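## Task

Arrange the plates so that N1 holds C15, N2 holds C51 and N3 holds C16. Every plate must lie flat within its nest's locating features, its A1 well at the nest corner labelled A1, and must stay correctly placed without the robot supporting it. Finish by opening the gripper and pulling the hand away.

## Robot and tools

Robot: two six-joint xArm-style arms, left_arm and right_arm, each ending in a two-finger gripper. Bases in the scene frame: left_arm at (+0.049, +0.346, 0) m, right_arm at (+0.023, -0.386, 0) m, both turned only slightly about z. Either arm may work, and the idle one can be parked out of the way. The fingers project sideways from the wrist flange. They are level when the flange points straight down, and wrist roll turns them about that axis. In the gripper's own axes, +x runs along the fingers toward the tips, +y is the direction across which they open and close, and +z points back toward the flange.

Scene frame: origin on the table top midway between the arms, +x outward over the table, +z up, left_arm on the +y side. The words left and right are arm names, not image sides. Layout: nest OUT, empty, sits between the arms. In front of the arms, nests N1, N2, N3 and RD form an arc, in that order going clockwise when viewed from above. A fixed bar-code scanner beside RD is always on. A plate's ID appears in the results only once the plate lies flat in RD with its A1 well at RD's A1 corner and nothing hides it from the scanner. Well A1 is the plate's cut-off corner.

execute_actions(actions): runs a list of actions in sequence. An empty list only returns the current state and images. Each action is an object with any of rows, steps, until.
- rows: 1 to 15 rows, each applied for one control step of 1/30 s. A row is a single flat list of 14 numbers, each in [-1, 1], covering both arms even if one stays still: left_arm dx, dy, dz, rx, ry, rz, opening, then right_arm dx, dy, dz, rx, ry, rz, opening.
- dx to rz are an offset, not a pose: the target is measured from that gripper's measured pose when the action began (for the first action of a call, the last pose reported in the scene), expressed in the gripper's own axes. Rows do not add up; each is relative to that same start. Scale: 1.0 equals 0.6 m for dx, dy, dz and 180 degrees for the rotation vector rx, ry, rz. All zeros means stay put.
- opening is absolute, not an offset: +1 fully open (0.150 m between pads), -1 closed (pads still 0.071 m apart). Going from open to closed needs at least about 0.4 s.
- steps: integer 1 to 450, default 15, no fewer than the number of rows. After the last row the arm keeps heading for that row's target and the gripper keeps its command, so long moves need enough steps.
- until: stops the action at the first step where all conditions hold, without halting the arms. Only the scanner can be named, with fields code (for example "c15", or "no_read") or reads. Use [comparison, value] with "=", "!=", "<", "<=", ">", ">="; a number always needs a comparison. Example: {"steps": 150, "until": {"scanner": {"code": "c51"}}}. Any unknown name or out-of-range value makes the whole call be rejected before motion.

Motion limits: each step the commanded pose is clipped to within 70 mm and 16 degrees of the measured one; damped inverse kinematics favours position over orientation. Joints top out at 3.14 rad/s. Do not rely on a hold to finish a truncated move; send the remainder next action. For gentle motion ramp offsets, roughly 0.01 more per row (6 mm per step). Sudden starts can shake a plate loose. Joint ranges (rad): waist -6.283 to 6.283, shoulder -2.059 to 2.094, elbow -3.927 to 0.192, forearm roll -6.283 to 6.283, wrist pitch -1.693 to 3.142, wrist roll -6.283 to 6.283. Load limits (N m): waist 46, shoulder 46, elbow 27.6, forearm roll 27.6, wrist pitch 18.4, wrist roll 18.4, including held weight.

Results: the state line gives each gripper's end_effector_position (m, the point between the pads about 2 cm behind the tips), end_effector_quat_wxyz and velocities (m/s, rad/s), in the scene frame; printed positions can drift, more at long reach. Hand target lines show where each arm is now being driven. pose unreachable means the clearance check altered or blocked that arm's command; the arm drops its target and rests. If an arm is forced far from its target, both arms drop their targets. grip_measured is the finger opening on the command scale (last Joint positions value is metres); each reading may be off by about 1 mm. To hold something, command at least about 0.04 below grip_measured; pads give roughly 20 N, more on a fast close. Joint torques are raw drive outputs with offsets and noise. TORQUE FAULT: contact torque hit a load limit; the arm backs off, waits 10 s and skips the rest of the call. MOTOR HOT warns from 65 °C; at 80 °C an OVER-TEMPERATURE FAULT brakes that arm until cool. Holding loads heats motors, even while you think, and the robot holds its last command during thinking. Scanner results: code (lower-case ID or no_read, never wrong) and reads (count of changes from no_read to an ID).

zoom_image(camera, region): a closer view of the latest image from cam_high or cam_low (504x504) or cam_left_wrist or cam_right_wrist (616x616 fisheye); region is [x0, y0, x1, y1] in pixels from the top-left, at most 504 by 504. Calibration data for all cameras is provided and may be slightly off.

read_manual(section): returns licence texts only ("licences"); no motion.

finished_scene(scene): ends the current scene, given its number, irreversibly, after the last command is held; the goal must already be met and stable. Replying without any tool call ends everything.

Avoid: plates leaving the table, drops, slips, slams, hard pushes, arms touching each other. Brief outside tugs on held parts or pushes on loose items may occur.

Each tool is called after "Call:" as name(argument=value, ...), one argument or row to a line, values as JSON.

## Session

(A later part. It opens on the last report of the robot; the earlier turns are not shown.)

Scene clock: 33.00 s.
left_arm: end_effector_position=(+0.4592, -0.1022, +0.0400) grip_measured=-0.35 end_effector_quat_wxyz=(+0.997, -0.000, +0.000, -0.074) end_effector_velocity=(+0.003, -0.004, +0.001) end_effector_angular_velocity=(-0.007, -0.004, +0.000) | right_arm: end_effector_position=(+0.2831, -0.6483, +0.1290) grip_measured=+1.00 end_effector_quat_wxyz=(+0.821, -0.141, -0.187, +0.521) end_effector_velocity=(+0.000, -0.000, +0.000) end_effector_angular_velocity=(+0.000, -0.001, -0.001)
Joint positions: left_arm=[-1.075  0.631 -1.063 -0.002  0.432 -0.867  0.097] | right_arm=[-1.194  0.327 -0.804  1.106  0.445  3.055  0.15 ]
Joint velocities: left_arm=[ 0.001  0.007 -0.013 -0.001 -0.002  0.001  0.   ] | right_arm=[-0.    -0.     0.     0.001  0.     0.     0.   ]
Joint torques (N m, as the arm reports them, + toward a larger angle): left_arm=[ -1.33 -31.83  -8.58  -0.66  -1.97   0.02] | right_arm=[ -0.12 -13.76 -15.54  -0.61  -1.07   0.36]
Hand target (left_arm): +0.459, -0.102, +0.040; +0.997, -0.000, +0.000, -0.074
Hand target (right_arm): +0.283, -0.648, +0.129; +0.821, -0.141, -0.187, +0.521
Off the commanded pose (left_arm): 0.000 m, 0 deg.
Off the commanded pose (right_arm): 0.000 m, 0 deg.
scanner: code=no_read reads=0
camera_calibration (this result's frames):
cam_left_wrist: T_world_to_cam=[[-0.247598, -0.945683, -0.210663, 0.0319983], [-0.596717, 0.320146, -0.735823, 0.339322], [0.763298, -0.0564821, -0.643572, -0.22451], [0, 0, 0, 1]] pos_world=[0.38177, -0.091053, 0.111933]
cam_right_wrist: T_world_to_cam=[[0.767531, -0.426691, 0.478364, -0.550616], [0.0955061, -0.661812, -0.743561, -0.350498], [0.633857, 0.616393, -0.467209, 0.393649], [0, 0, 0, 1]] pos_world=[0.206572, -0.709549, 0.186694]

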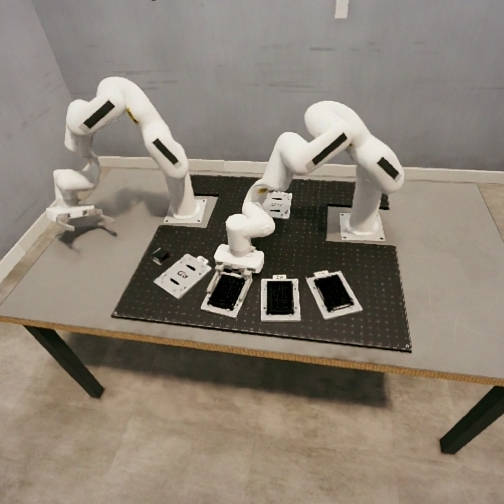

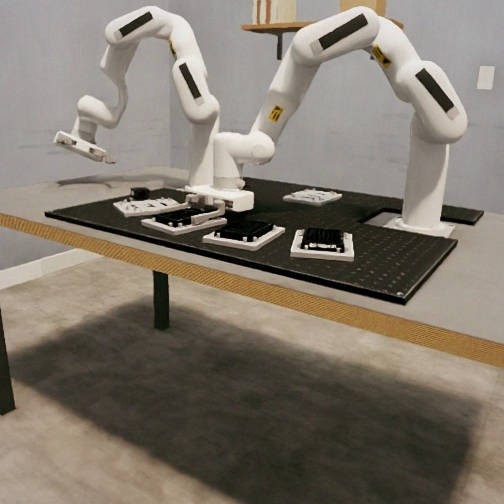

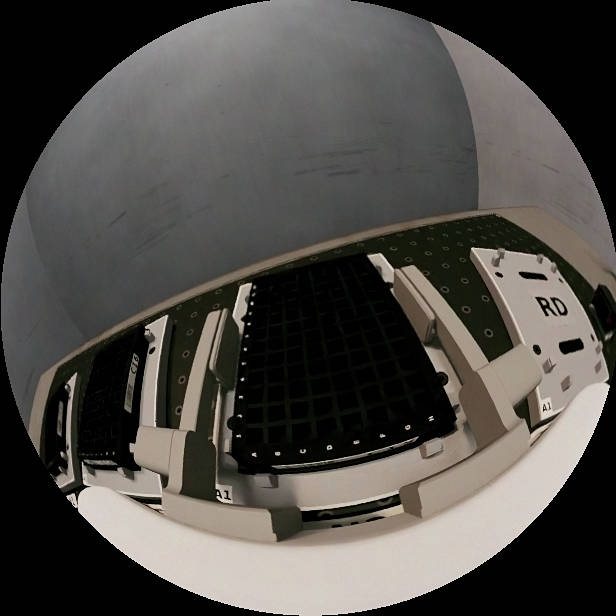

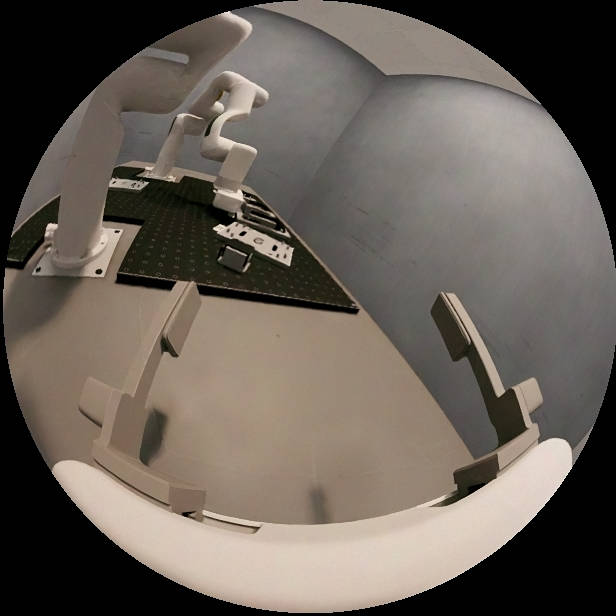

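Call:
execute_actions(
  actions=[
    {"rows":[[0,-0.0025,0,0,0,0,-0.4,0,0,0,0,0,0,1],[0,-0.0025,0,0,0,0,-0.45,0,0,0,0,0,0,1],[0,-0.0025,0,0,0,0,-0.5,0,0,0,0,0,0,1],[0,-0.0025,0,0,0,0,-0.54,0,0,0,0,0,0,1],[0,-0.0025,0,0,0,0,-0.58,0,0,0,0,0,0,1],[0,-0.0025,0,0,0,0,-0.61,0,0,0,0,0,0,1],[0,-0.0025,0,0,0,0,-0.64,0,0,0,0,0,0,1],[0,-0.0025,0,0,0,0,-0.67,0,0,0,0,0,0,1],[0,-0.0025,0,0,0,0,-0.7,0,0,0,0,0,0,1],[0,-0.0025,0,0,0,0,-0.73,0,0,0,0,0,0,1],[0,-0.0025,0,0,0,0,-0.76,0,0,0,0,0,0,1],[0,-0.0025,0,0,0,0,-0.8,0,0,0,0,0,0,1]],"steps":18},
  ],
)

Call:
zoom_image(
  camera="cam_left_wrist",
  region=[180, 230, 520, 510],
)

Scene clock: 35.83 s.
left_arm: end_effector_position=(+0.4590, -0.1037, +0.0400) grip_measured=-0.65 end_effector_quat_wxyz=(+0.997, -0.000, +0.000, -0.074) end_effector_velocity=(+0.000, -0.000, +0.001) end_effector_angular_velocity=(-0.001, -0.001, -0.001) | right_arm: end_effector_position=(+0.2831, -0.6483, +0.1290) grip_measured=+1.00 end_effector_quat_wxyz=(+0.821, -0.141, -0.187, +0.521) end_effector_velocity=(-0.000, +0.000, -0.000) end_effector_angular_velocity=(-0.000, +0.001, +0.001)
Joint positions: left_arm=[-1.077  0.634 -1.068 -0.002  0.434 -0.869  0.085] | right_arm=[-1.194  0.327 -0.804  1.106  0.445  3.055  0.15 ]
Joint velocities: left_arm=[ 0.    -0.001 -0.     0.002 -0.    -0.     0.   ] | right_arm=[-0.     0.    -0.    -0.001 -0.    -0.     0.   ]
Joint torques (N m, as the arm reports them, + toward a larger angle): left_arm=[ -1.45 -30.78  -8.88  -0.64  -1.8    0.52] | right_arm=[ -0.05 -13.94 -16.14  -0.49  -1.28   0.32]
Hand target (left_arm): +0.459, -0.104, +0.040; +0.997, -0.000, +0.000, -0.074
Hand target (right_arm): +0.283, -0.648, +0.129; +0.821, -0.141, -0.187, +0.521
Off the commanded pose (left_arm): 0.000 m, 0 deg.
Off the commanded pose (right_arm): 0.000 m, 0 deg.
scanner: code=no_read reads=0
camera_calibration (this result's frames):
cam_left_wrist: T_world_to_cam=[[-0.247501, -0.945713, -0.210642, 0.030529], [-0.596748, 0.320068, -0.735831, 0.339682], [0.763305, -0.0564188, -0.64357, -0.224432], [0, 0, 0, 1]] pos_world=[0.381571, -0.0925118, 0.111941]
cam_right_wrist: T_world_to_cam=[[0.767531, -0.426691, 0.478364, -0.550616], [0.0955061, -0.661812, -0.743561, -0.350498], [0.633857, 0.616393, -0.467209, 0.393649], [0, 0, 0, 1]] pos_world=[0.206572, -0.709549, 0.186694]

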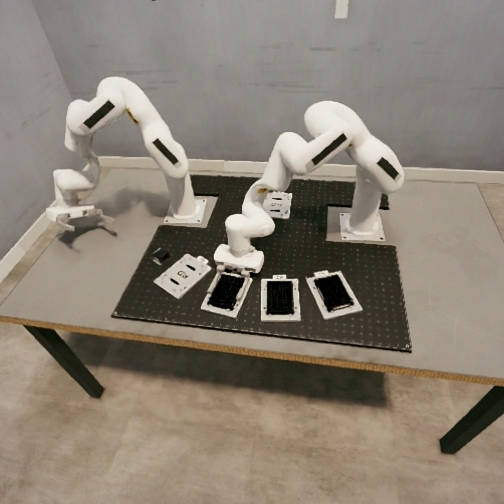

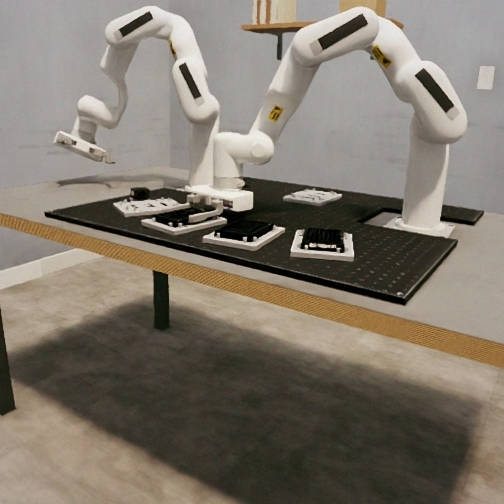

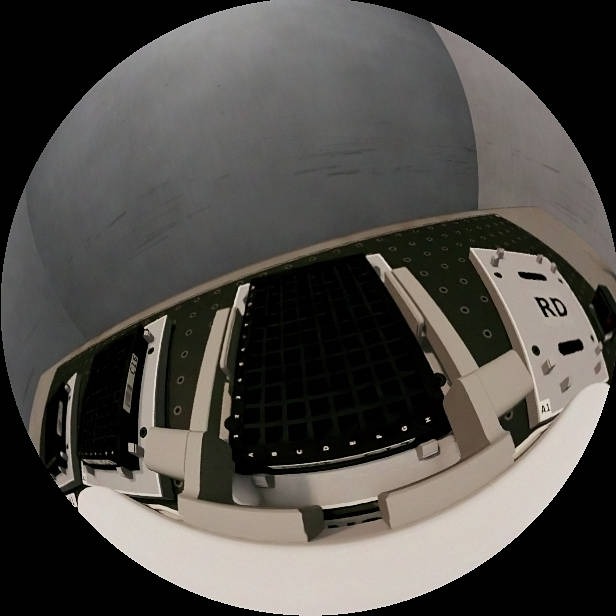

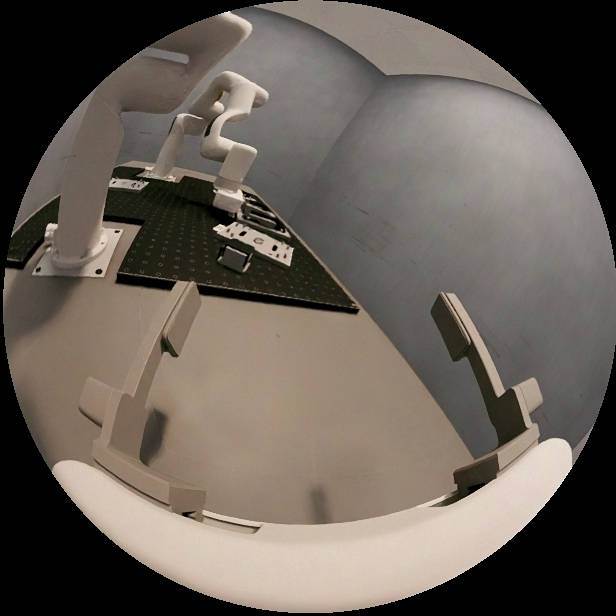

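Region (180, 230, 520, 510) of cam_left_wrist's 616x616 image, scaled by 1.482, with more detail than that image has; it fills the top 415 rows of this view, and the rest is white.

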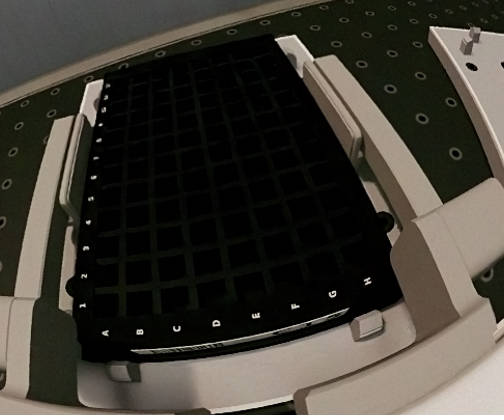

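Call:
execute_actions(
  actions=[
    {"rows":[[0,0,0.002,0,0,0,-0.8,0,0,0,0,0,0,1],[0,0,0.005,0,0,0,-0.8,0,0,0,0,0,0,1],[0,0,0.009,0,0,0,-0.8,0,0,0,0,0,0,1],[0,0,0.014,0,0,0,-0.8,0,0,0,0,0,0,1],[0,0,0.019,0,0,0,-0.8,0,0,0,0,0,0,1],[0,0,0.023,0,0,0,-0.8,0,0,0,0,0,0,1],[0,0,0.025,0,0,0,-0.8,0,0,0,0,0,0,1]],"steps":15},
  ],
)

Call:
zoom_image(
  camera="cam_left_wrist",
  region=[180, 230, 520, 510],
)

Call:
zoom_image(
  camera="cam_low",
  region=[135, 180, 245, 240],
)

Scene clock: 41.17 s.
left_arm: end_effector_position=(+0.4589, -0.1036, +0.0544) grip_measured=-0.65 end_effector_quat_wxyz=(+0.997, -0.000, +0.000, -0.074) end_effector_velocity=(-0.002, +0.003, -0.001) end_effector_angular_velocity=(+0.010, +0.006, -0.001) | right_arm: end_effector_position=(+0.2831, -0.6483, +0.1290) grip_measured=+1.00 end_effector_quat_wxyz=(+0.821, -0.141, -0.187, +0.521) end_effector_velocity=(+0.000, +0.000, +0.000) end_effector_angular_velocity=(+0.000, -0.000, -0.000)
Joint positions: left_arm=[-1.077  0.594 -1.058 -0.002  0.463 -0.869  0.085] | right_arm=[-1.194  0.327 -0.804  1.106  0.445  3.055  0.15 ]
Joint velocities: left_arm=[-0.    -0.005  0.007  0.001  0.011  0.     0.   ] | right_arm=[ 0. -0. -0.  0.  0.  0.  0.]
Joint torques (N m, as the arm reports them, + toward a larger angle): left_arm=[ -1.39 -31.36  -9.15  -0.81  -1.78   0.38] | right_arm=[ -0.93 -12.75 -15.67  -0.56  -0.98   0.43]
Hand target (left_arm): +0.459, -0.104, +0.055; +0.997, -0.000, +0.000, -0.074
Hand target (right_arm): +0.283, -0.648, +0.129; +0.821, -0.141, -0.187, +0.521
Off the commanded pose (left_arm): 0.001 m, 0 deg.
Off the commanded pose (right_arm): 0.000 m, 0 deg.
scanner: code=no_read reads=0
camera_calibration (this result's frames):
cam_left_wrist: T_world_to_cam=[[-0.247495, -0.945659, -0.210894, 0.0336448], [-0.596841, 0.320267, -0.73567, 0.350318], [0.763235, -0.0562042, -0.643672, -0.215072], [0, 0, 0, 1]] pos_world=[0.381561, -0.0924667, 0.126378]
cam_right_wrist: T_world_to_cam=[[0.767531, -0.426691, 0.478364, -0.550616], [0.095506, -0.661812, -0.743561, -0.350498], [0.633857, 0.616393, -0.46721, 0.393649], [0, 0, 0, 1]] pos_world=[0.206572, -0.709549, 0.186694]

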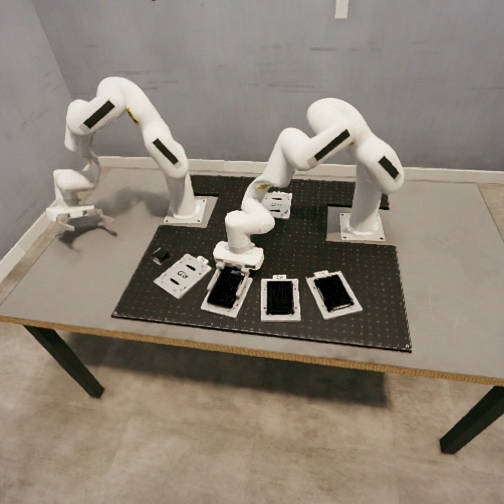

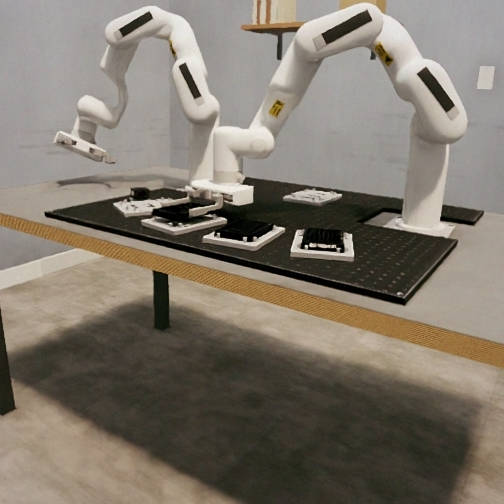

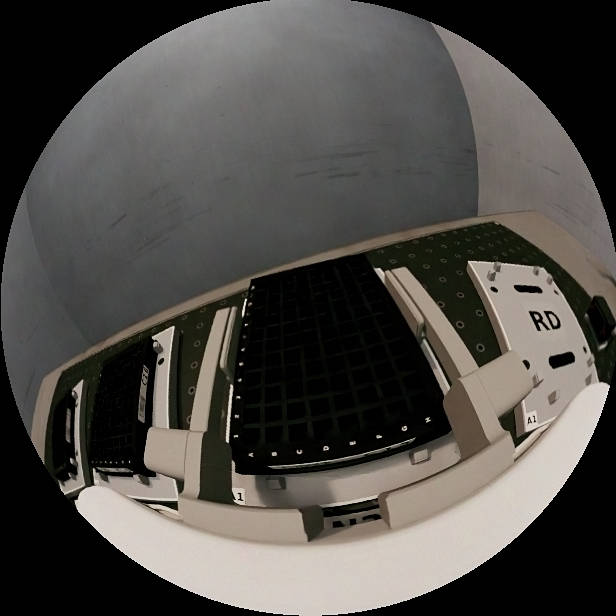

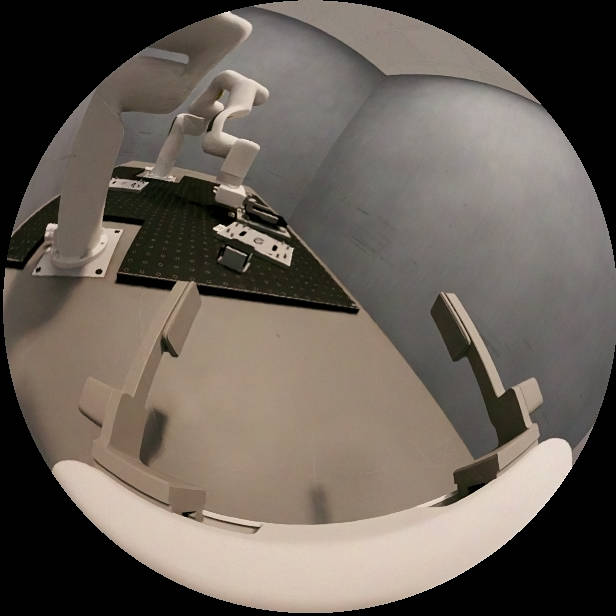

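Region (180, 230, 520, 510) of cam_left_wrist's 616x616 image, scaled by 1.482, with more detail than that image has; it fills the top 415 rows of this view, and the rest is white.

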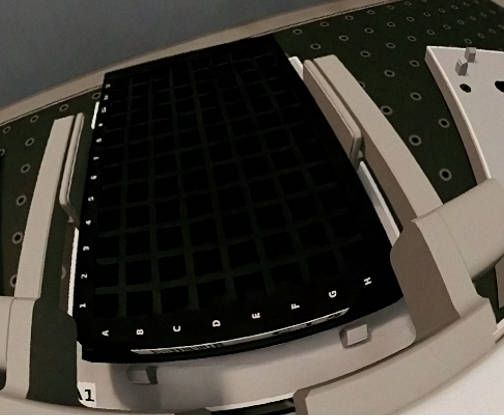

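Region (135, 180, 245, 240) of cam_low's 504x504 image, scaled by 4.582, with more detail than that image has; it fills the top 275 rows of this view, and the rest is white.

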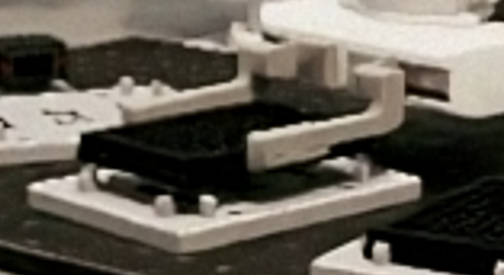

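Call:
execute_actions(
  actions=[
    {"rows":[[-0.003,0.001,0.004,0,0,0,-0.8,0,0,0,0,0,0,1],[-0.01,0.003,0.008,0,0,0,-0.8,0,0,0,0,0,0,1],[-0.02,0.007,0.01,0,0,0,-0.8,0,0,0,0,0,0,1],[-0.034,0.012,0.01,0,0,0,-0.8,0,0,0,0,0,0,1],[-0.052,0.018,0.01,0,0,0,-0.8,0,0,0,0,0,0,1],[-0.072,0.025,0.01,0,0,0,-0.8,0,0,0,0,0,0,1],[-0.095,0.034,0.01,0,0,0,-0.8,0,0,0,0,0,0,1],[-0.12,0.043,0.01,0,0,0,-0.8,0,0,0,0,0,0,1],[-0.15,0.053,0.01,0,0,0,-0.8,0,0,0,0,0,0,1],[-0.345,0.123,0.01,0,0,0,-0.8,0,0,0,0,0,0,1]],"steps":30},
    {"rows":[[0,0,-0.006,0,0,0,-0.8,0,0,0,0,0,0,1],[0,0,-0.014,0,0,0,-0.8,0,0,0,0,0,0,1],[0,0,-0.022,0,0,0,-0.8,0,0,0,0,0,0,1],[0,0,-0.03,0,0,0,-0.8,0,0,0,0,0,0,1],[0,0,-0.038,0,0,0,-0.8,0,0,0,0,0,0,1],[0,0,-0.044,0,0,0,-0.8,0,0,0,0,0,0,1],[0,0,-0.048,0,0,0,-0.8,0,0,0,0,0,0,1]],"steps":16},
  ],
)

Call:
zoom_image(
  camera="cam_low",
  region=[210, 175, 330, 240],
)

Scene clock: 45.07 s.
left_arm: end_effector_position=(+0.2679, -0.0024, +0.0318) grip_measured=-0.65 end_effector_quat_wxyz=(+0.997, -0.001, +0.002, -0.074) end_effector_velocity=(+0.001, -0.003, -0.004) end_effector_angular_velocity=(-0.012, -0.000, -0.000) | right_arm: end_effector_position=(+0.2831, -0.6483, +0.1290) grip_measured=+1.00 end_effector_quat_wxyz=(+0.821, -0.141, -0.187, +0.521) end_effector_velocity=(-0.000, +0.000, -0.000) end_effector_angular_velocity=(-0.000, +0.001, +0.001)
Joint positions: left_arm=[-1.42   0.367 -0.451 -0.048  0.083 -1.166  0.085] | right_arm=[-1.194  0.327 -0.804  1.106  0.445  3.055  0.15 ]
Joint velocities: left_arm=[-0.006  0.023 -0.011 -0.042 -0.025  0.036  0.   ] | right_arm=[ 0.     0.     0.    -0.001 -0.    -0.     0.   ]
Joint torques (N m, as the arm reports them, + toward a larger angle): left_arm=[ -1.28 -21.09  -5.26  -0.86  -2.     0.54] | right_arm=[ -0.44 -13.85 -15.68  -0.49  -1.14   0.29]
Hand target (left_arm): +0.268, -0.002, +0.031; +0.997, -0.001, +0.002, -0.074
Hand target (right_arm): +0.283, -0.648, +0.129; +0.821, -0.141, -0.187, +0.521
Off the commanded pose (left_arm): 0.001 m, 0 deg.
Off the commanded pose (right_arm): 0.000 m, 0 deg.
scanner: code=no_read reads=0
camera_calibration (this result's frames):
cam_left_wrist: T_world_to_cam=[[-0.248363, -0.946006, -0.208298, 0.0774898], [-0.598836, 0.318969, -0.734612, 0.187766], [0.761388, -0.0577143, -0.645723, -0.0776007], [0, 0, 0, 1]] pos_world=[0.190771, 0.00893555, 0.103968]
cam_right_wrist: T_world_to_cam=[[0.767531, -0.426691, 0.478364, -0.550616], [0.0955059, -0.661812, -0.743561, -0.350498], [0.633858, 0.616393, -0.46721, 0.393649], [0, 0, 0, 1]] pos_world=[0.206572, -0.709549, 0.186694]

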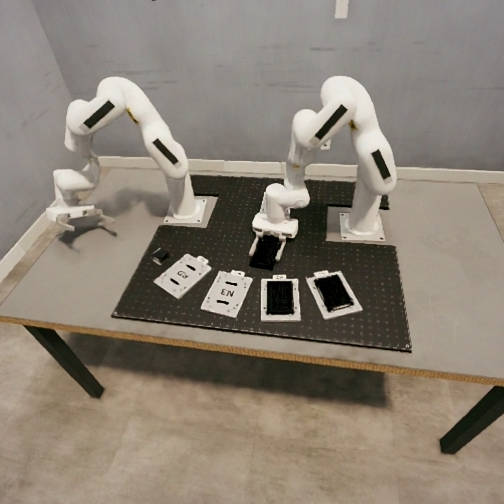

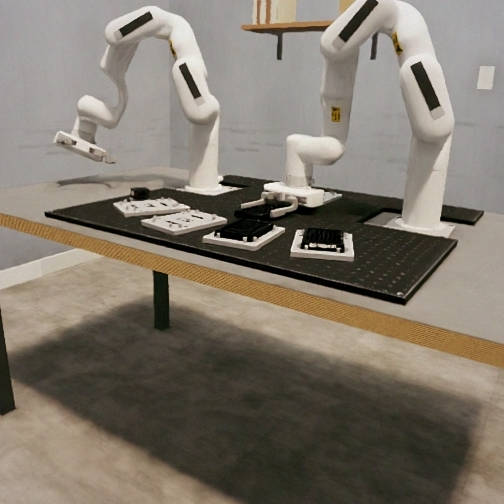

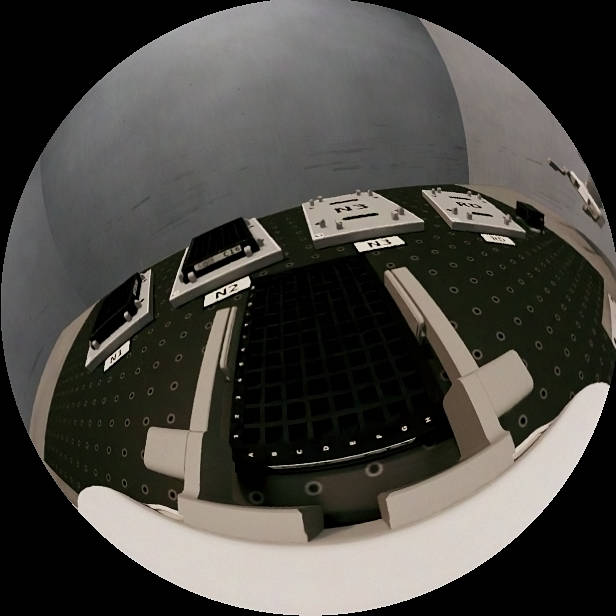

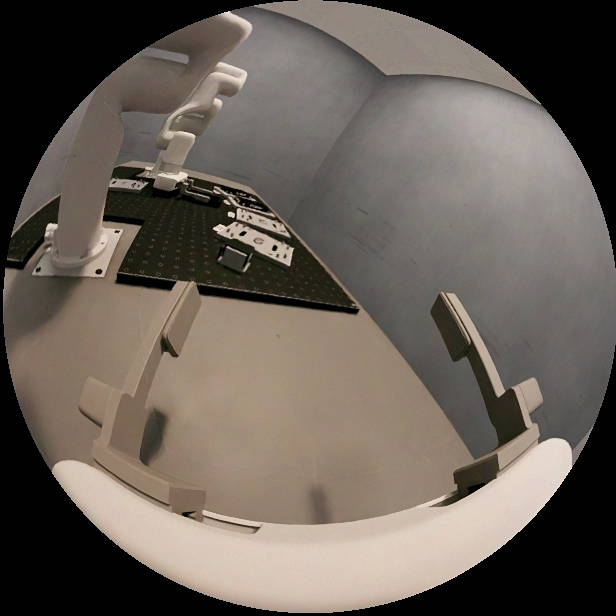

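Region (210, 175, 330, 240) of cam_low's 504x504 image, scaled by 4.200, with more detail than that image has; it fills the top 273 rows of this view, and the rest is white.

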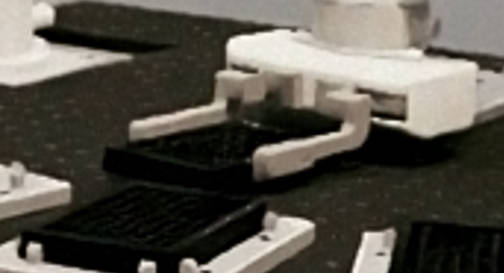

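Call:
execute_actions(
  actions=[
    {"rows":[[0,0,-0.003,0,-0.001,0,-0.8,0,0,0,0,0,0,1],[0,0,-0.0045,0,-0.001,0,-0.8,0,0,0,0,0,0,1],[0,0,-0.006,0,-0.001,0,-0.8,0,0,0,0,0,0,1],[0,0,-0.006,0,-0.001,0,-0.8,0,0,0,0,0,0,1],[0,0,-0.006,0,-0.001,0,-0.8,0,0,0,0,0,0,1],[0,0,-0.006,0,-0.001,0,-0.8,0,0,0,0,0,0,1],[0,0,-0.006,0,-0.001,0,-0.8,0,0,0,0,0,0,1],[0,0,-0.006,0,-0.001,0,-0.68,0,0,0,0,0,0,1],[0,0,-0.006,0,-0.001,0,-0.65,0,0,0,0,0,0,1],[0,0,-0.006,0,-0.001,0,-0.62,0,0,0,0,0,0,1],[0,0,-0.006,0,-0.001,0,-0.55,0,0,0,0,0,0,1],[0,0,-0.006,0,-0.001,0,-0.35,0,0,0,0,0,0,1]],"steps":17},
  ],
)

Call:
zoom_image(
  camera="cam_left_wrist",
  region=[180, 230, 520, 510],
)

Scene clock: 48.10 s.
left_arm: end_effector_position=(+0.2679, -0.0024, +0.0283) grip_measured=-0.35 end_effector_quat_wxyz=(+0.997, -0.002, +0.000, -0.074) end_effector_velocity=(+0.000, +0.000, -0.000) end_effector_angular_velocity=(+0.001, -0.001, +0.001) | right_arm: end_effector_position=(+0.2831, -0.6483, +0.1290) grip_measured=+1.00 end_effector_quat_wxyz=(+0.821, -0.141, -0.187, +0.521) end_effector_velocity=(-0.000, +0.000, -0.000) end_effector_angular_velocity=(+0.000, +0.000, -0.000)
Joint positions: left_arm=[-1.416  0.384 -0.455 -0.021  0.068 -1.188  0.097] | right_arm=[-1.194  0.327 -0.804  1.106  0.445  3.055  0.15 ]
Joint velocities: left_arm=[ 0.004  0.001  0.     0.021 -0.001 -0.018  0.   ] | right_arm=[-0.  0.  0.  0. -0. -0.  0.]
Joint torques (N m, as the arm reports them, + toward a larger angle): left_arm=[ -0.55 -21.09  -5.46  -0.98  -1.75   0.06] | right_arm=[ -0.3  -13.41 -15.54  -0.18  -0.92   0.46]
Hand target (left_arm): +0.268, -0.002, +0.028; +0.997, -0.002, +0.000, -0.074
Hand target (right_arm): +0.283, -0.648, +0.129; +0.821, -0.141, -0.187, +0.521
Off the commanded pose (left_arm): 0.000 m, 0 deg.
Off the commanded pose (right_arm): 0.000 m, 0 deg.
scanner: code=no_read reads=0
camera_calibration (this result's frames):
cam_left_wrist: T_world_to_cam=[[-0.247809, -0.94616, -0.208258, 0.0765509], [-0.59682, 0.31842, -0.736488, 0.184686], [0.763149, -0.0582162, -0.643595, -0.0804132], [0, 0, 0, 1]] pos_world=[0.190562, 0.0089402, 0.100208]
cam_right_wrist: T_world_to_cam=[[0.767531, -0.426691, 0.478364, -0.550616], [0.0955058, -0.661812, -0.743561, -0.350498], [0.633858, 0.616393, -0.46721, 0.393649], [0, 0, 0, 1]] pos_world=[0.206572, -0.709549, 0.186694]

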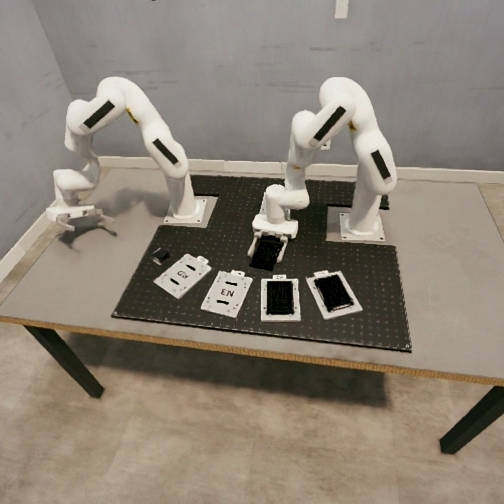

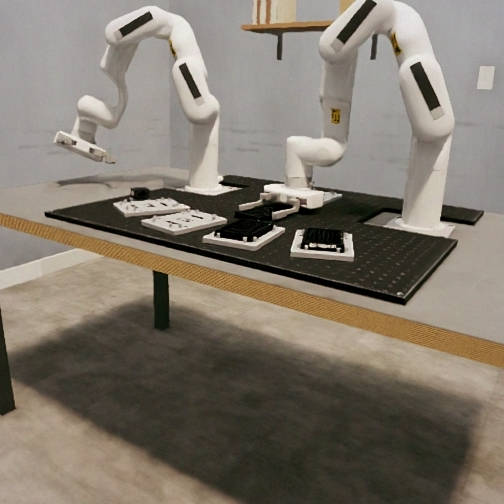

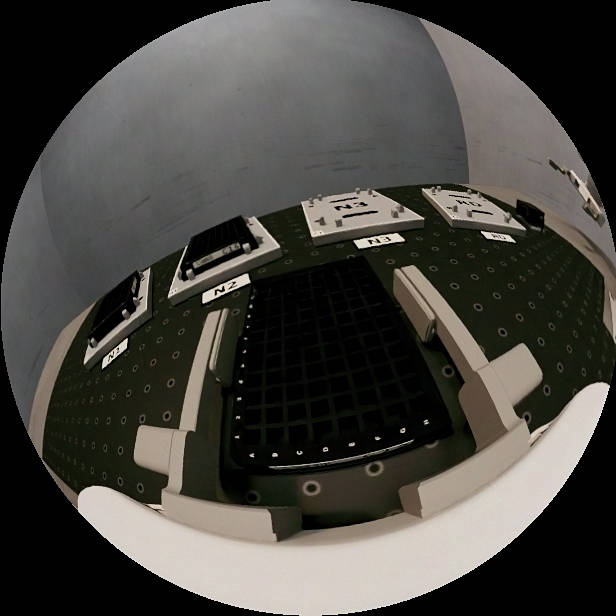

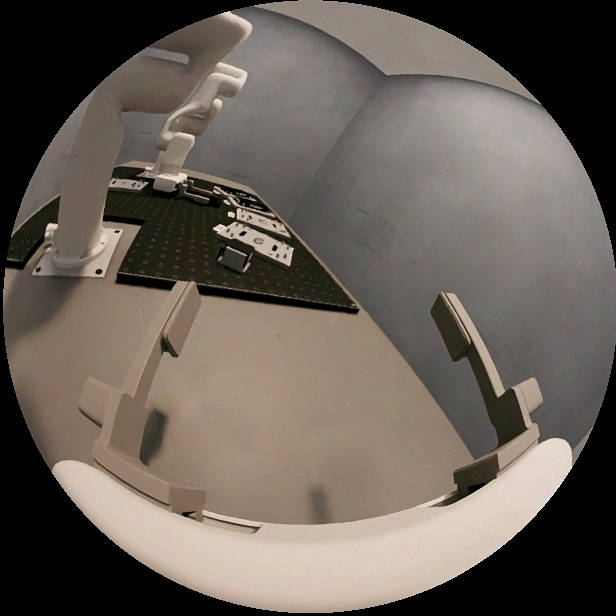

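Region (180, 230, 520, 510) of cam_left_wrist's 616x616 image, scaled by 1.482, with more detail than that image has; it fills the top 415 rows of this view, and the rest is white.

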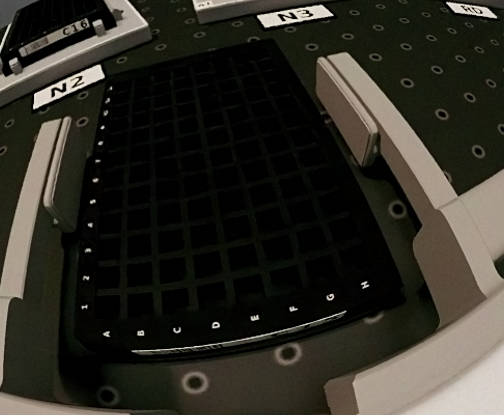

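Call:
execute_actions(
  actions=[
    {"rows":[[0,0,0.01,0,0,0,-0.2,0,0,0,0,0,0,1],[0,0,0.025,0,0,0,0,0,0,0,0,0,0,1],[0,0,0.04,0,0,0,0,0,0,0,0,0,0,1],[0,0,0.05,0,0,0,0,0,0,0,0,0,0,1],[0.005,0,0.05,0,0,0,0,0,0,0,0,0,0,1],[0.015,0.005,0.05,0,0,0.003,0,0,0,0,0,0,0,1],[0.03,0.015,0.05,0,0,0.008,0,0,0,0,0,0,0,1],[0.055,0.03,0.05,0,0,0.016,0,0,0,0,0,0,0,1],[0.085,0.047,0.05,0,0,0.026,0,0,0,0,0,0,0,1],[0.12,0.066,0.05,0.001,0,0.036,0,0,0,0,0,0,0,1],[0.15,0.084,0.05,0.001,0,0.046,0,0,0,0,0,0,0,1],[0.18,0.1,0.05,0.001,0,0.056,0,0,0,0,0,0,0,1],[0.21,0.117,0.05,0.001,0,0.066,0,0,0,0,0,0,0,1],[0.299,0.167,0.05,0.001,0,0.0933,0,0,0,0,0,0,0,1]],"steps":36},
    {"rows":[[0,0,-0.008,0,0,0,0,0,0,0,0,0,0,1],[0,0,-0.016,0,0,0,0,0,0,0,0,0,0,1],[0,0,-0.024,0,0,0,0,0,0,0,0,0,0,1],[0,0,-0.03,0,0,0,0,0,0,0,0,0,0,1]],"steps":13},
  ],
)

Call:
zoom_image(
  camera="cam_left_wrist",
  region=[180, 230, 520, 510],
)

Scene clock: 52.37 s.
left_arm: end_effector_position=(+0.4599, +0.0703, +0.0409) grip_measured=+0.00 end_effector_quat_wxyz=(+0.997, +0.001, -0.001, +0.072) end_effector_velocity=(+0.002, -0.003, -0.002) end_effector_angular_velocity=(-0.007, -0.007, -0.000) | right_arm: end_effector_position=(+0.2831, -0.6483, +0.1290) grip_measured=+1.00 end_effector_quat_wxyz=(+0.821, -0.141, -0.187, +0.521) end_effector_velocity=(+0.000, +0.000, +0.000) end_effector_angular_velocity=(+0.000, -0.000, -0.000)
Joint positions: left_arm=[-0.901  0.432 -0.662  0.007  0.23  -0.993  0.111] | right_arm=[-1.194  0.327 -0.804  1.106  0.445  3.055  0.15 ]
Joint velocities: left_arm=[-0.     0.017 -0.01   0.003 -0.018 -0.003  0.   ] | right_arm=[ 0.     0.    -0.     0.001 -0.    -0.     0.   ]
Joint torques (N m, as the arm reports them, + toward a larger angle): left_arm=[ -1.01 -24.12  -6.56  -0.71  -1.65   0.02] | right_arm=[ -0.84 -13.63 -15.71  -0.5   -1.29   0.56]
Hand target (left_arm): +0.460, +0.070, +0.040; +0.997, +0.001, -0.001, +0.072
Hand target (right_arm): +0.283, -0.648, +0.129; +0.821, -0.141, -0.187, +0.521
Off the commanded pose (left_arm): 0.001 m, 0 deg.
Off the commanded pose (right_arm): 0.000 m, 0 deg.
scanner: code=no_read reads=0
camera_calibration (this result's frames):
cam_left_wrist: T_world_to_cam=[[0.0354158, -0.976502, -0.212576, 0.0675845], [-0.662671, 0.136276, -0.736407, 0.328443], [0.748073, 0.166949, -0.642274, -0.223518], [0, 0, 0, 1]] pos_world=[0.382464, 0.0585534, 0.112676]
cam_right_wrist: T_world_to_cam=[[0.76753, -0.426691, 0.478364, -0.550616], [0.0955055, -0.661812, -0.743561, -0.350498], [0.633858, 0.616392, -0.46721, 0.393649], [0, 0, 0, 1]] pos_world=[0.206572, -0.709549, 0.186694]

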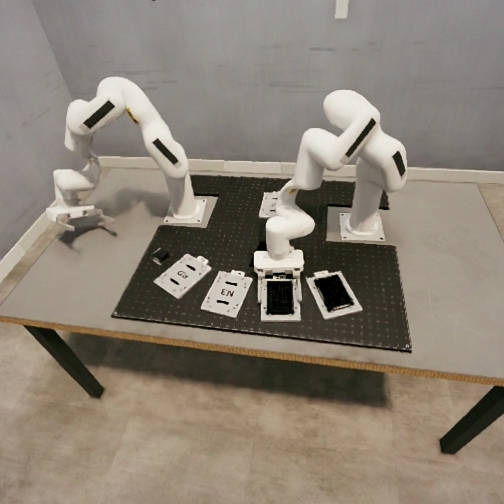

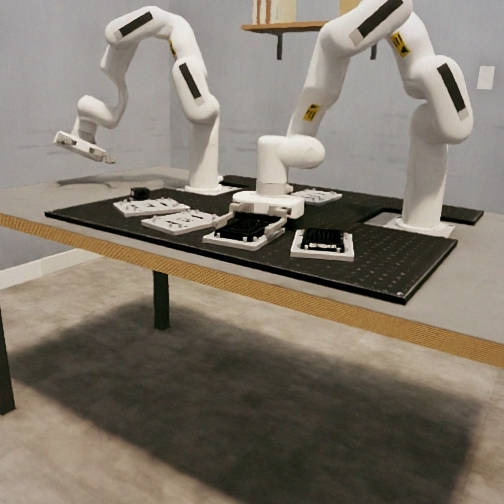

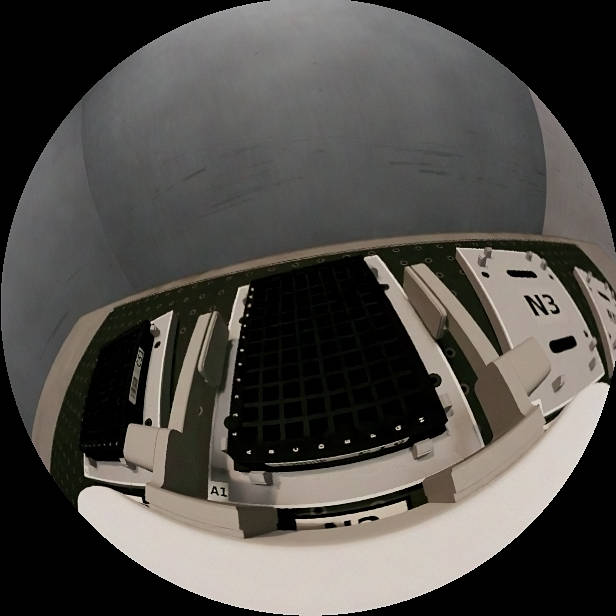

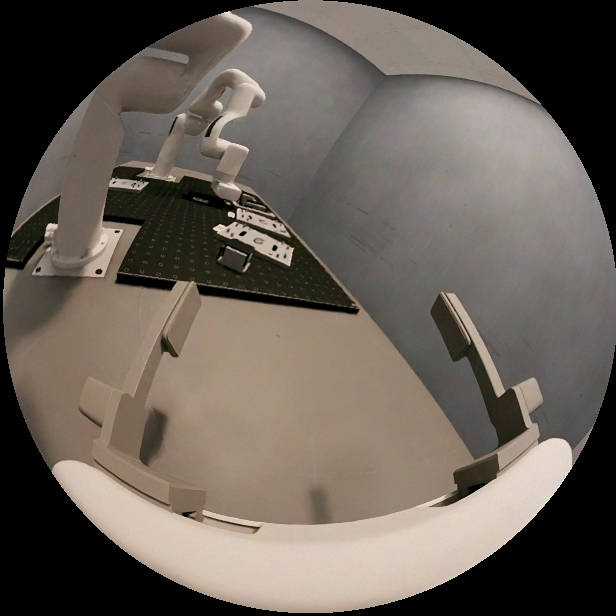

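Region (180, 230, 520, 510) of cam_left_wrist's 616x616 image, scaled by 1.482, with more detail than that image has; it fills the top 415 rows of this view, and the rest is white.

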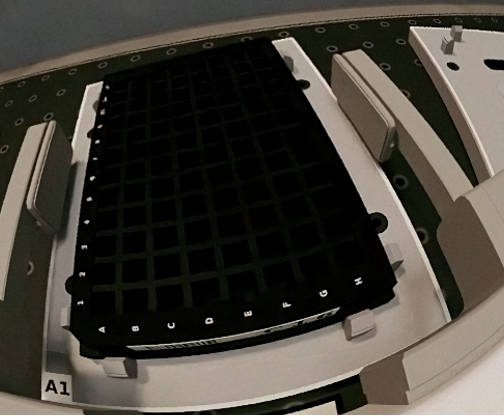

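Call:
execute_actions(
  actions=[
    {"rows":[[0.003,0.0023,-0.0033,-0.0006,0.0006,-0.0017,-0.15,0,0,0,0,0,0,1],[0.003,0.0023,-0.0033,-0.0006,0.0006,-0.0017,-0.3,0,0,0,0,0,0,1],[0.003,0.0023,-0.0033,-0.0006,0.0006,-0.0017,-0.4,0,0,0,0,0,0,1],[0.003,0.0023,-0.0033,-0.0006,0.0006,-0.0017,-0.48,0,0,0,0,0,0,1],[0.003,0.0023,-0.0033,-0.0006,0.0006,-0.0017,-0.53,0,0,0,0,0,0,1],[0.003,0.0023,-0.0033,-0.0006,0.0006,-0.0017,-0.56,0,0,0,0,0,0,1],[0.003,0.0023,-0.0033,-0.0006,0.0006,-0.0017,-0.59,0,0,0,0,0,0,1],[0.003,0.0023,-0.0033,-0.0006,0.0006,-0.0017,-0.62,0,0,0,0,0,0,1],[0.003,0.0023,-0.0033,-0.0006,0.0006,-0.0017,-0.65,0,0,0,0,0,0,1],[0.003,0.0023,-0.0033,-0.0006,0.0006,-0.0017,-0.68,0,0,0,0,0,0,1],[0.003,0.0023,-0.0033,-0.0006,0.0006,-0.0017,-0.72,0,0,0,0,0,0,1],[0.003,0.0023,-0.0033,-0.0006,0.0006,-0.0017,-0.8,0,0,0,0,0,0,1]],"steps":16},
  ],
)

Call:
zoom_image(
  camera="cam_left_wrist",
  region=[180, 230, 520, 510],
)

Scene clock: 56.27 s.
left_arm: end_effector_position=(+0.4615, +0.0719, +0.0389) grip_measured=-0.65 end_effector_quat_wxyz=(+0.998, -0.000, +0.000, +0.069) end_effector_velocity=(+0.000, -0.000, +0.000) end_effector_angular_velocity=(-0.001, -0.000, -0.001) | right_arm: end_effector_position=(+0.2831, -0.6483, +0.1290) grip_measured=+1.00 end_effector_quat_wxyz=(+0.821, -0.141, -0.187, +0.521) end_effector_velocity=(-0.000, -0.000, +0.000) end_effector_angular_velocity=(-0.000, -0.000, +0.000)
Joint positions: left_arm=[-0.896  0.436 -0.66  -0.005  0.224 -0.971  0.085] | right_arm=[-1.194  0.327 -0.804  1.106  0.445  3.055  0.15 ]
Joint velocities: left_arm=[ 0.001 -0.001  0.    -0.001 -0.     0.003  0.   ] | right_arm=[-0. -0. -0. -0.  0. -0.  0.]
Joint torques (N m, as the arm reports them, + toward a larger angle): left_arm=[ -0.97 -24.01  -7.63  -1.11  -2.21  -0.15] | right_arm=[ -0.42 -13.25 -15.7   -0.21  -1.04   0.39]
Hand target (left_arm): +0.461, +0.072, +0.039; +0.998, -0.000, +0.000, +0.069
Hand target (right_arm): +0.283, -0.648, +0.129; +0.821, -0.141, -0.187, +0.521
Off the commanded pose (left_arm): 0.000 m, 0 deg.
Off the commanded pose (right_arm): 0.000 m, 0 deg.
scanner: code=no_read reads=0
camera_calibration (this result's frames):
cam_left_wrist: T_world_to_cam=[[0.029882, -0.977128, -0.210542, 0.0711843], [-0.663031, 0.138249, -0.735716, 0.32785], [0.747996, 0.161581, -0.643735, -0.225718], [0, 0, 0, 1]] pos_world=[0.384084, 0.0607031, 0.110889]
cam_right_wrist: T_world_to_cam=[[0.76753, -0.426691, 0.478364, -0.550616], [0.0955056, -0.661812, -0.743561, -0.350498], [0.633858, 0.616392, -0.46721, 0.393649], [0, 0, 0, 1]] pos_world=[0.206572, -0.709549, 0.186694]

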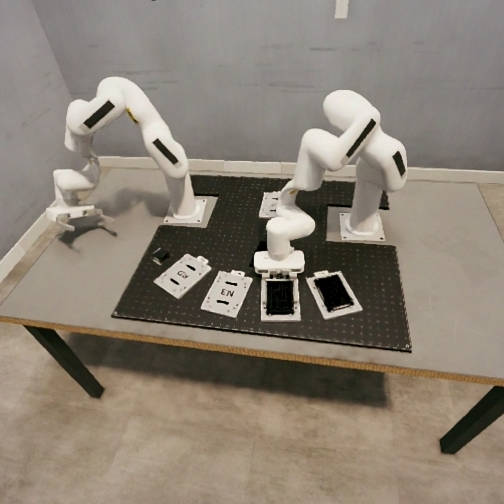

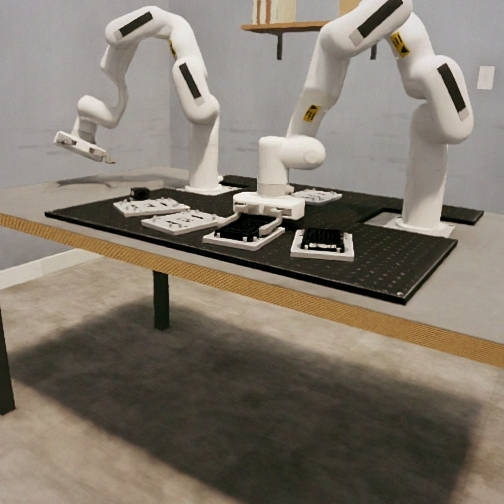

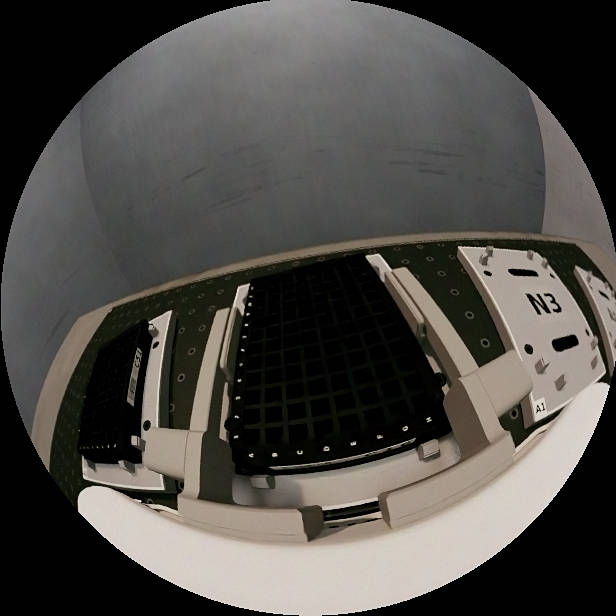

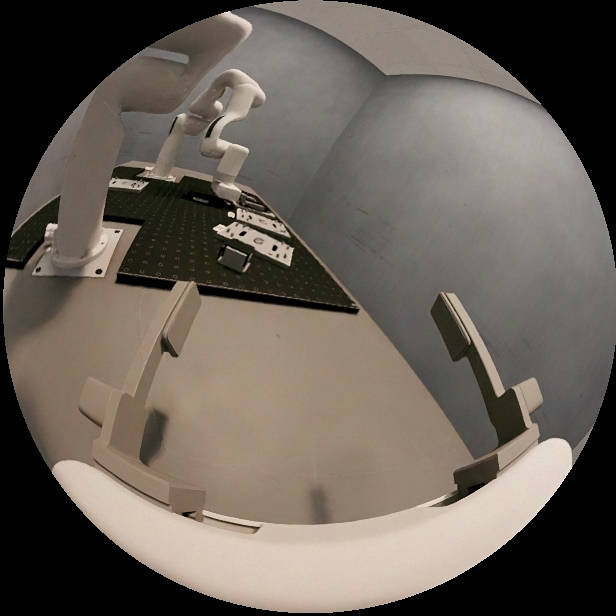

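Region (180, 230, 520, 510) of cam_left_wrist's 616x616 image, scaled by 1.482, with more detail than that image has; it fills the top 415 rows of this view, and the rest is white.

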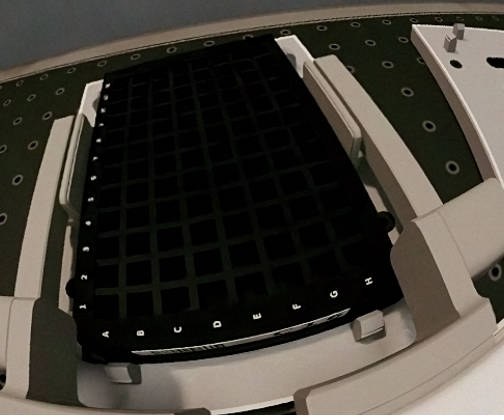

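Call:
execute_actions(
  actions=[
    {"rows":[[0,0,0.004,0,0,0,-0.8,0,0,0,0,0,0,1],[0,0,0.01,0,0,0,-0.8,0,0,0,0,0,0,1],[0,0,0.018,0,0,0,-0.8,0,0,0,0,0,0,1],[0,0,0.026,0,0,0,-0.8,0,0,0,0,0,0,1],[0,0,0.033,0,0,0,-0.8,0,0,0,0,0,0,1],[0,0,0.033,0,0,0,-0.8,0,0,0,0,0,0,1],[0,0,0.033,0,0,0,-0.8,0,0,0,0,0,0,1],[0,0,0.033,0,0,0,-0.8,0,0,0,0,0,0,1],[-0.001,-0.006,0.033,0,0,-0.002,-0.8,0,0,0,0,0,0,1],[-0.003,-0.02,0.033,0,0,-0.006,-0.8,0,0,0,0,0,0,1],[-0.006,-0.04,0.033,0,0,-0.012,-0.8,0,0,0,0,0,0,1],[-0.01,-0.065,0.033,0,0,-0.02,-0.8,0,0,0,0,0,0,1],[-0.015,-0.095,0.033,0,0,-0.03,-0.8,0,0,0,0,0,0,1],[-0.02,-0.13,0.033,0,0,-0.045,-0.8,0,0,0,0,0,0,1],[-0.0445,-0.2893,0.027,0,0,-0.0912,-0.8,0,0,0,0,0,0,1]],"steps":38},
  ],
)

Call:
zoom_image(
  camera="cam_left_wrist",
  region=[180, 230, 520, 510],
)

Scene clock: 60.33 s.
left_arm: end_effector_position=(+0.4589, -0.1031, +0.0552) grip_measured=-0.65 end_effector_quat_wxyz=(+0.997, -0.001, +0.000, -0.074) end_effector_velocity=(+0.001, -0.005, -0.000) end_effector_angular_velocity=(+0.000, +0.001, +0.000) | right_arm: end_effector_position=(+0.2831, -0.6483, +0.1290) grip_measured=+1.00 end_effector_quat_wxyz=(+0.821, -0.141, -0.187, +0.521) end_effector_velocity=(+0.000, -0.000, +0.000) end_effector_angular_velocity=(+0.000, -0.001, -0.002)
Joint positions: left_arm=[-1.077  0.591 -1.055 -0.003  0.463 -0.869  0.085] | right_arm=[-1.194  0.327 -0.804  1.106  0.445  3.055  0.15 ]
Joint velocities: left_arm=[-0.003  0.011 -0.021 -0.001  0.01  -0.002  0.   ] | right_arm=[-0.     0.    -0.     0.002 -0.    -0.     0.   ]
Joint torques (N m, as the arm reports them, + toward a larger angle): left_arm=[ -1.16 -30.93  -8.55  -0.87  -2.35   0.38] | right_arm=[ -0.83 -13.06 -15.81  -0.71  -1.26   0.13]
Hand target (left_arm): +0.459, -0.104, +0.055; +0.997, -0.001, +0.000, -0.074
Hand target (right_arm): +0.283, -0.648, +0.129; +0.821, -0.141, -0.187, +0.521
Off the commanded pose (left_arm): 0.001 m, 0 deg.
Off the commanded pose (right_arm): 0.000 m, 0 deg.
scanner: code=no_read reads=0
camera_calibration (this result's frames):
cam_left_wrist: T_world_to_cam=[[-0.246941, -0.945968, -0.210153, 0.0339802], [-0.596957, 0.319336, -0.73598, 0.350666], [0.763323, -0.0562917, -0.643559, -0.214555], [0, 0, 0, 1]] pos_world=[0.381499, -0.0919137, 0.127146]
cam_right_wrist: T_world_to_cam=[[0.76753, -0.426691, 0.478364, -0.550616], [0.0955055, -0.661812, -0.743561, -0.350498], [0.633858, 0.616392, -0.46721, 0.393649], [0, 0, 0, 1]] pos_world=[0.206572, -0.709549, 0.186694]

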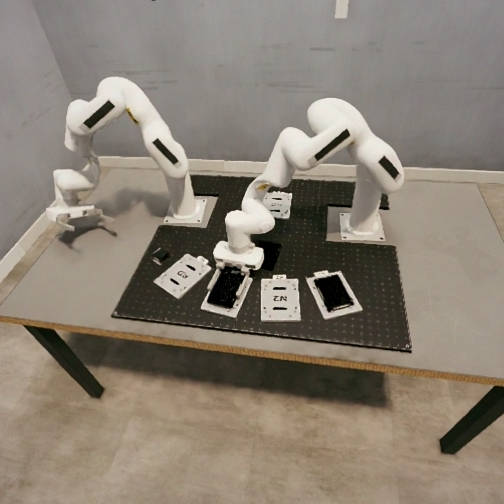

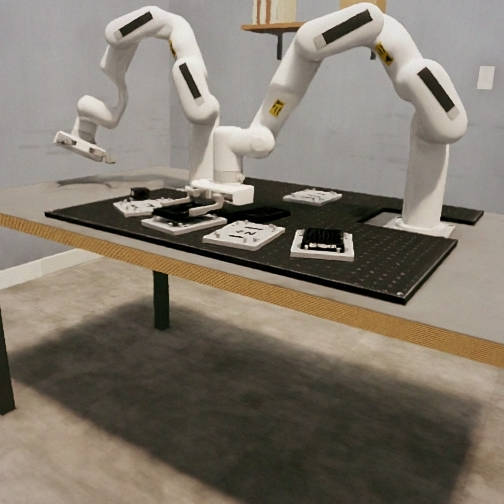

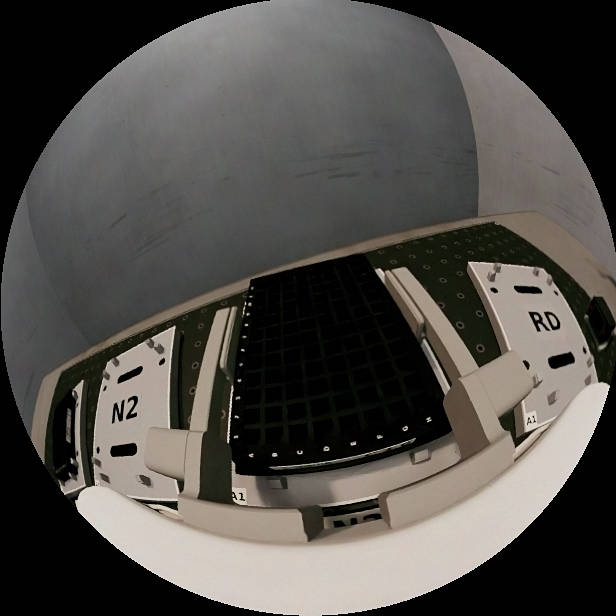

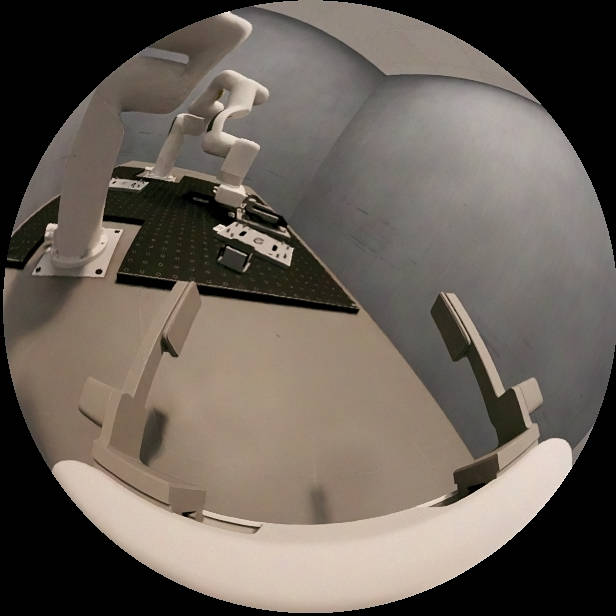

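Region (180, 230, 520, 510) of cam_left_wrist's 616x616 image, scaled by 1.482, with more detail than that image has; it fills the top 415 rows of this view, and the rest is white.

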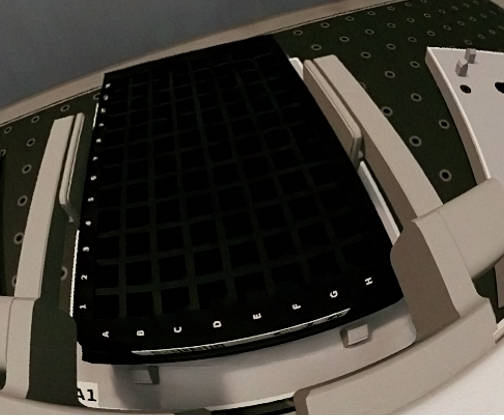

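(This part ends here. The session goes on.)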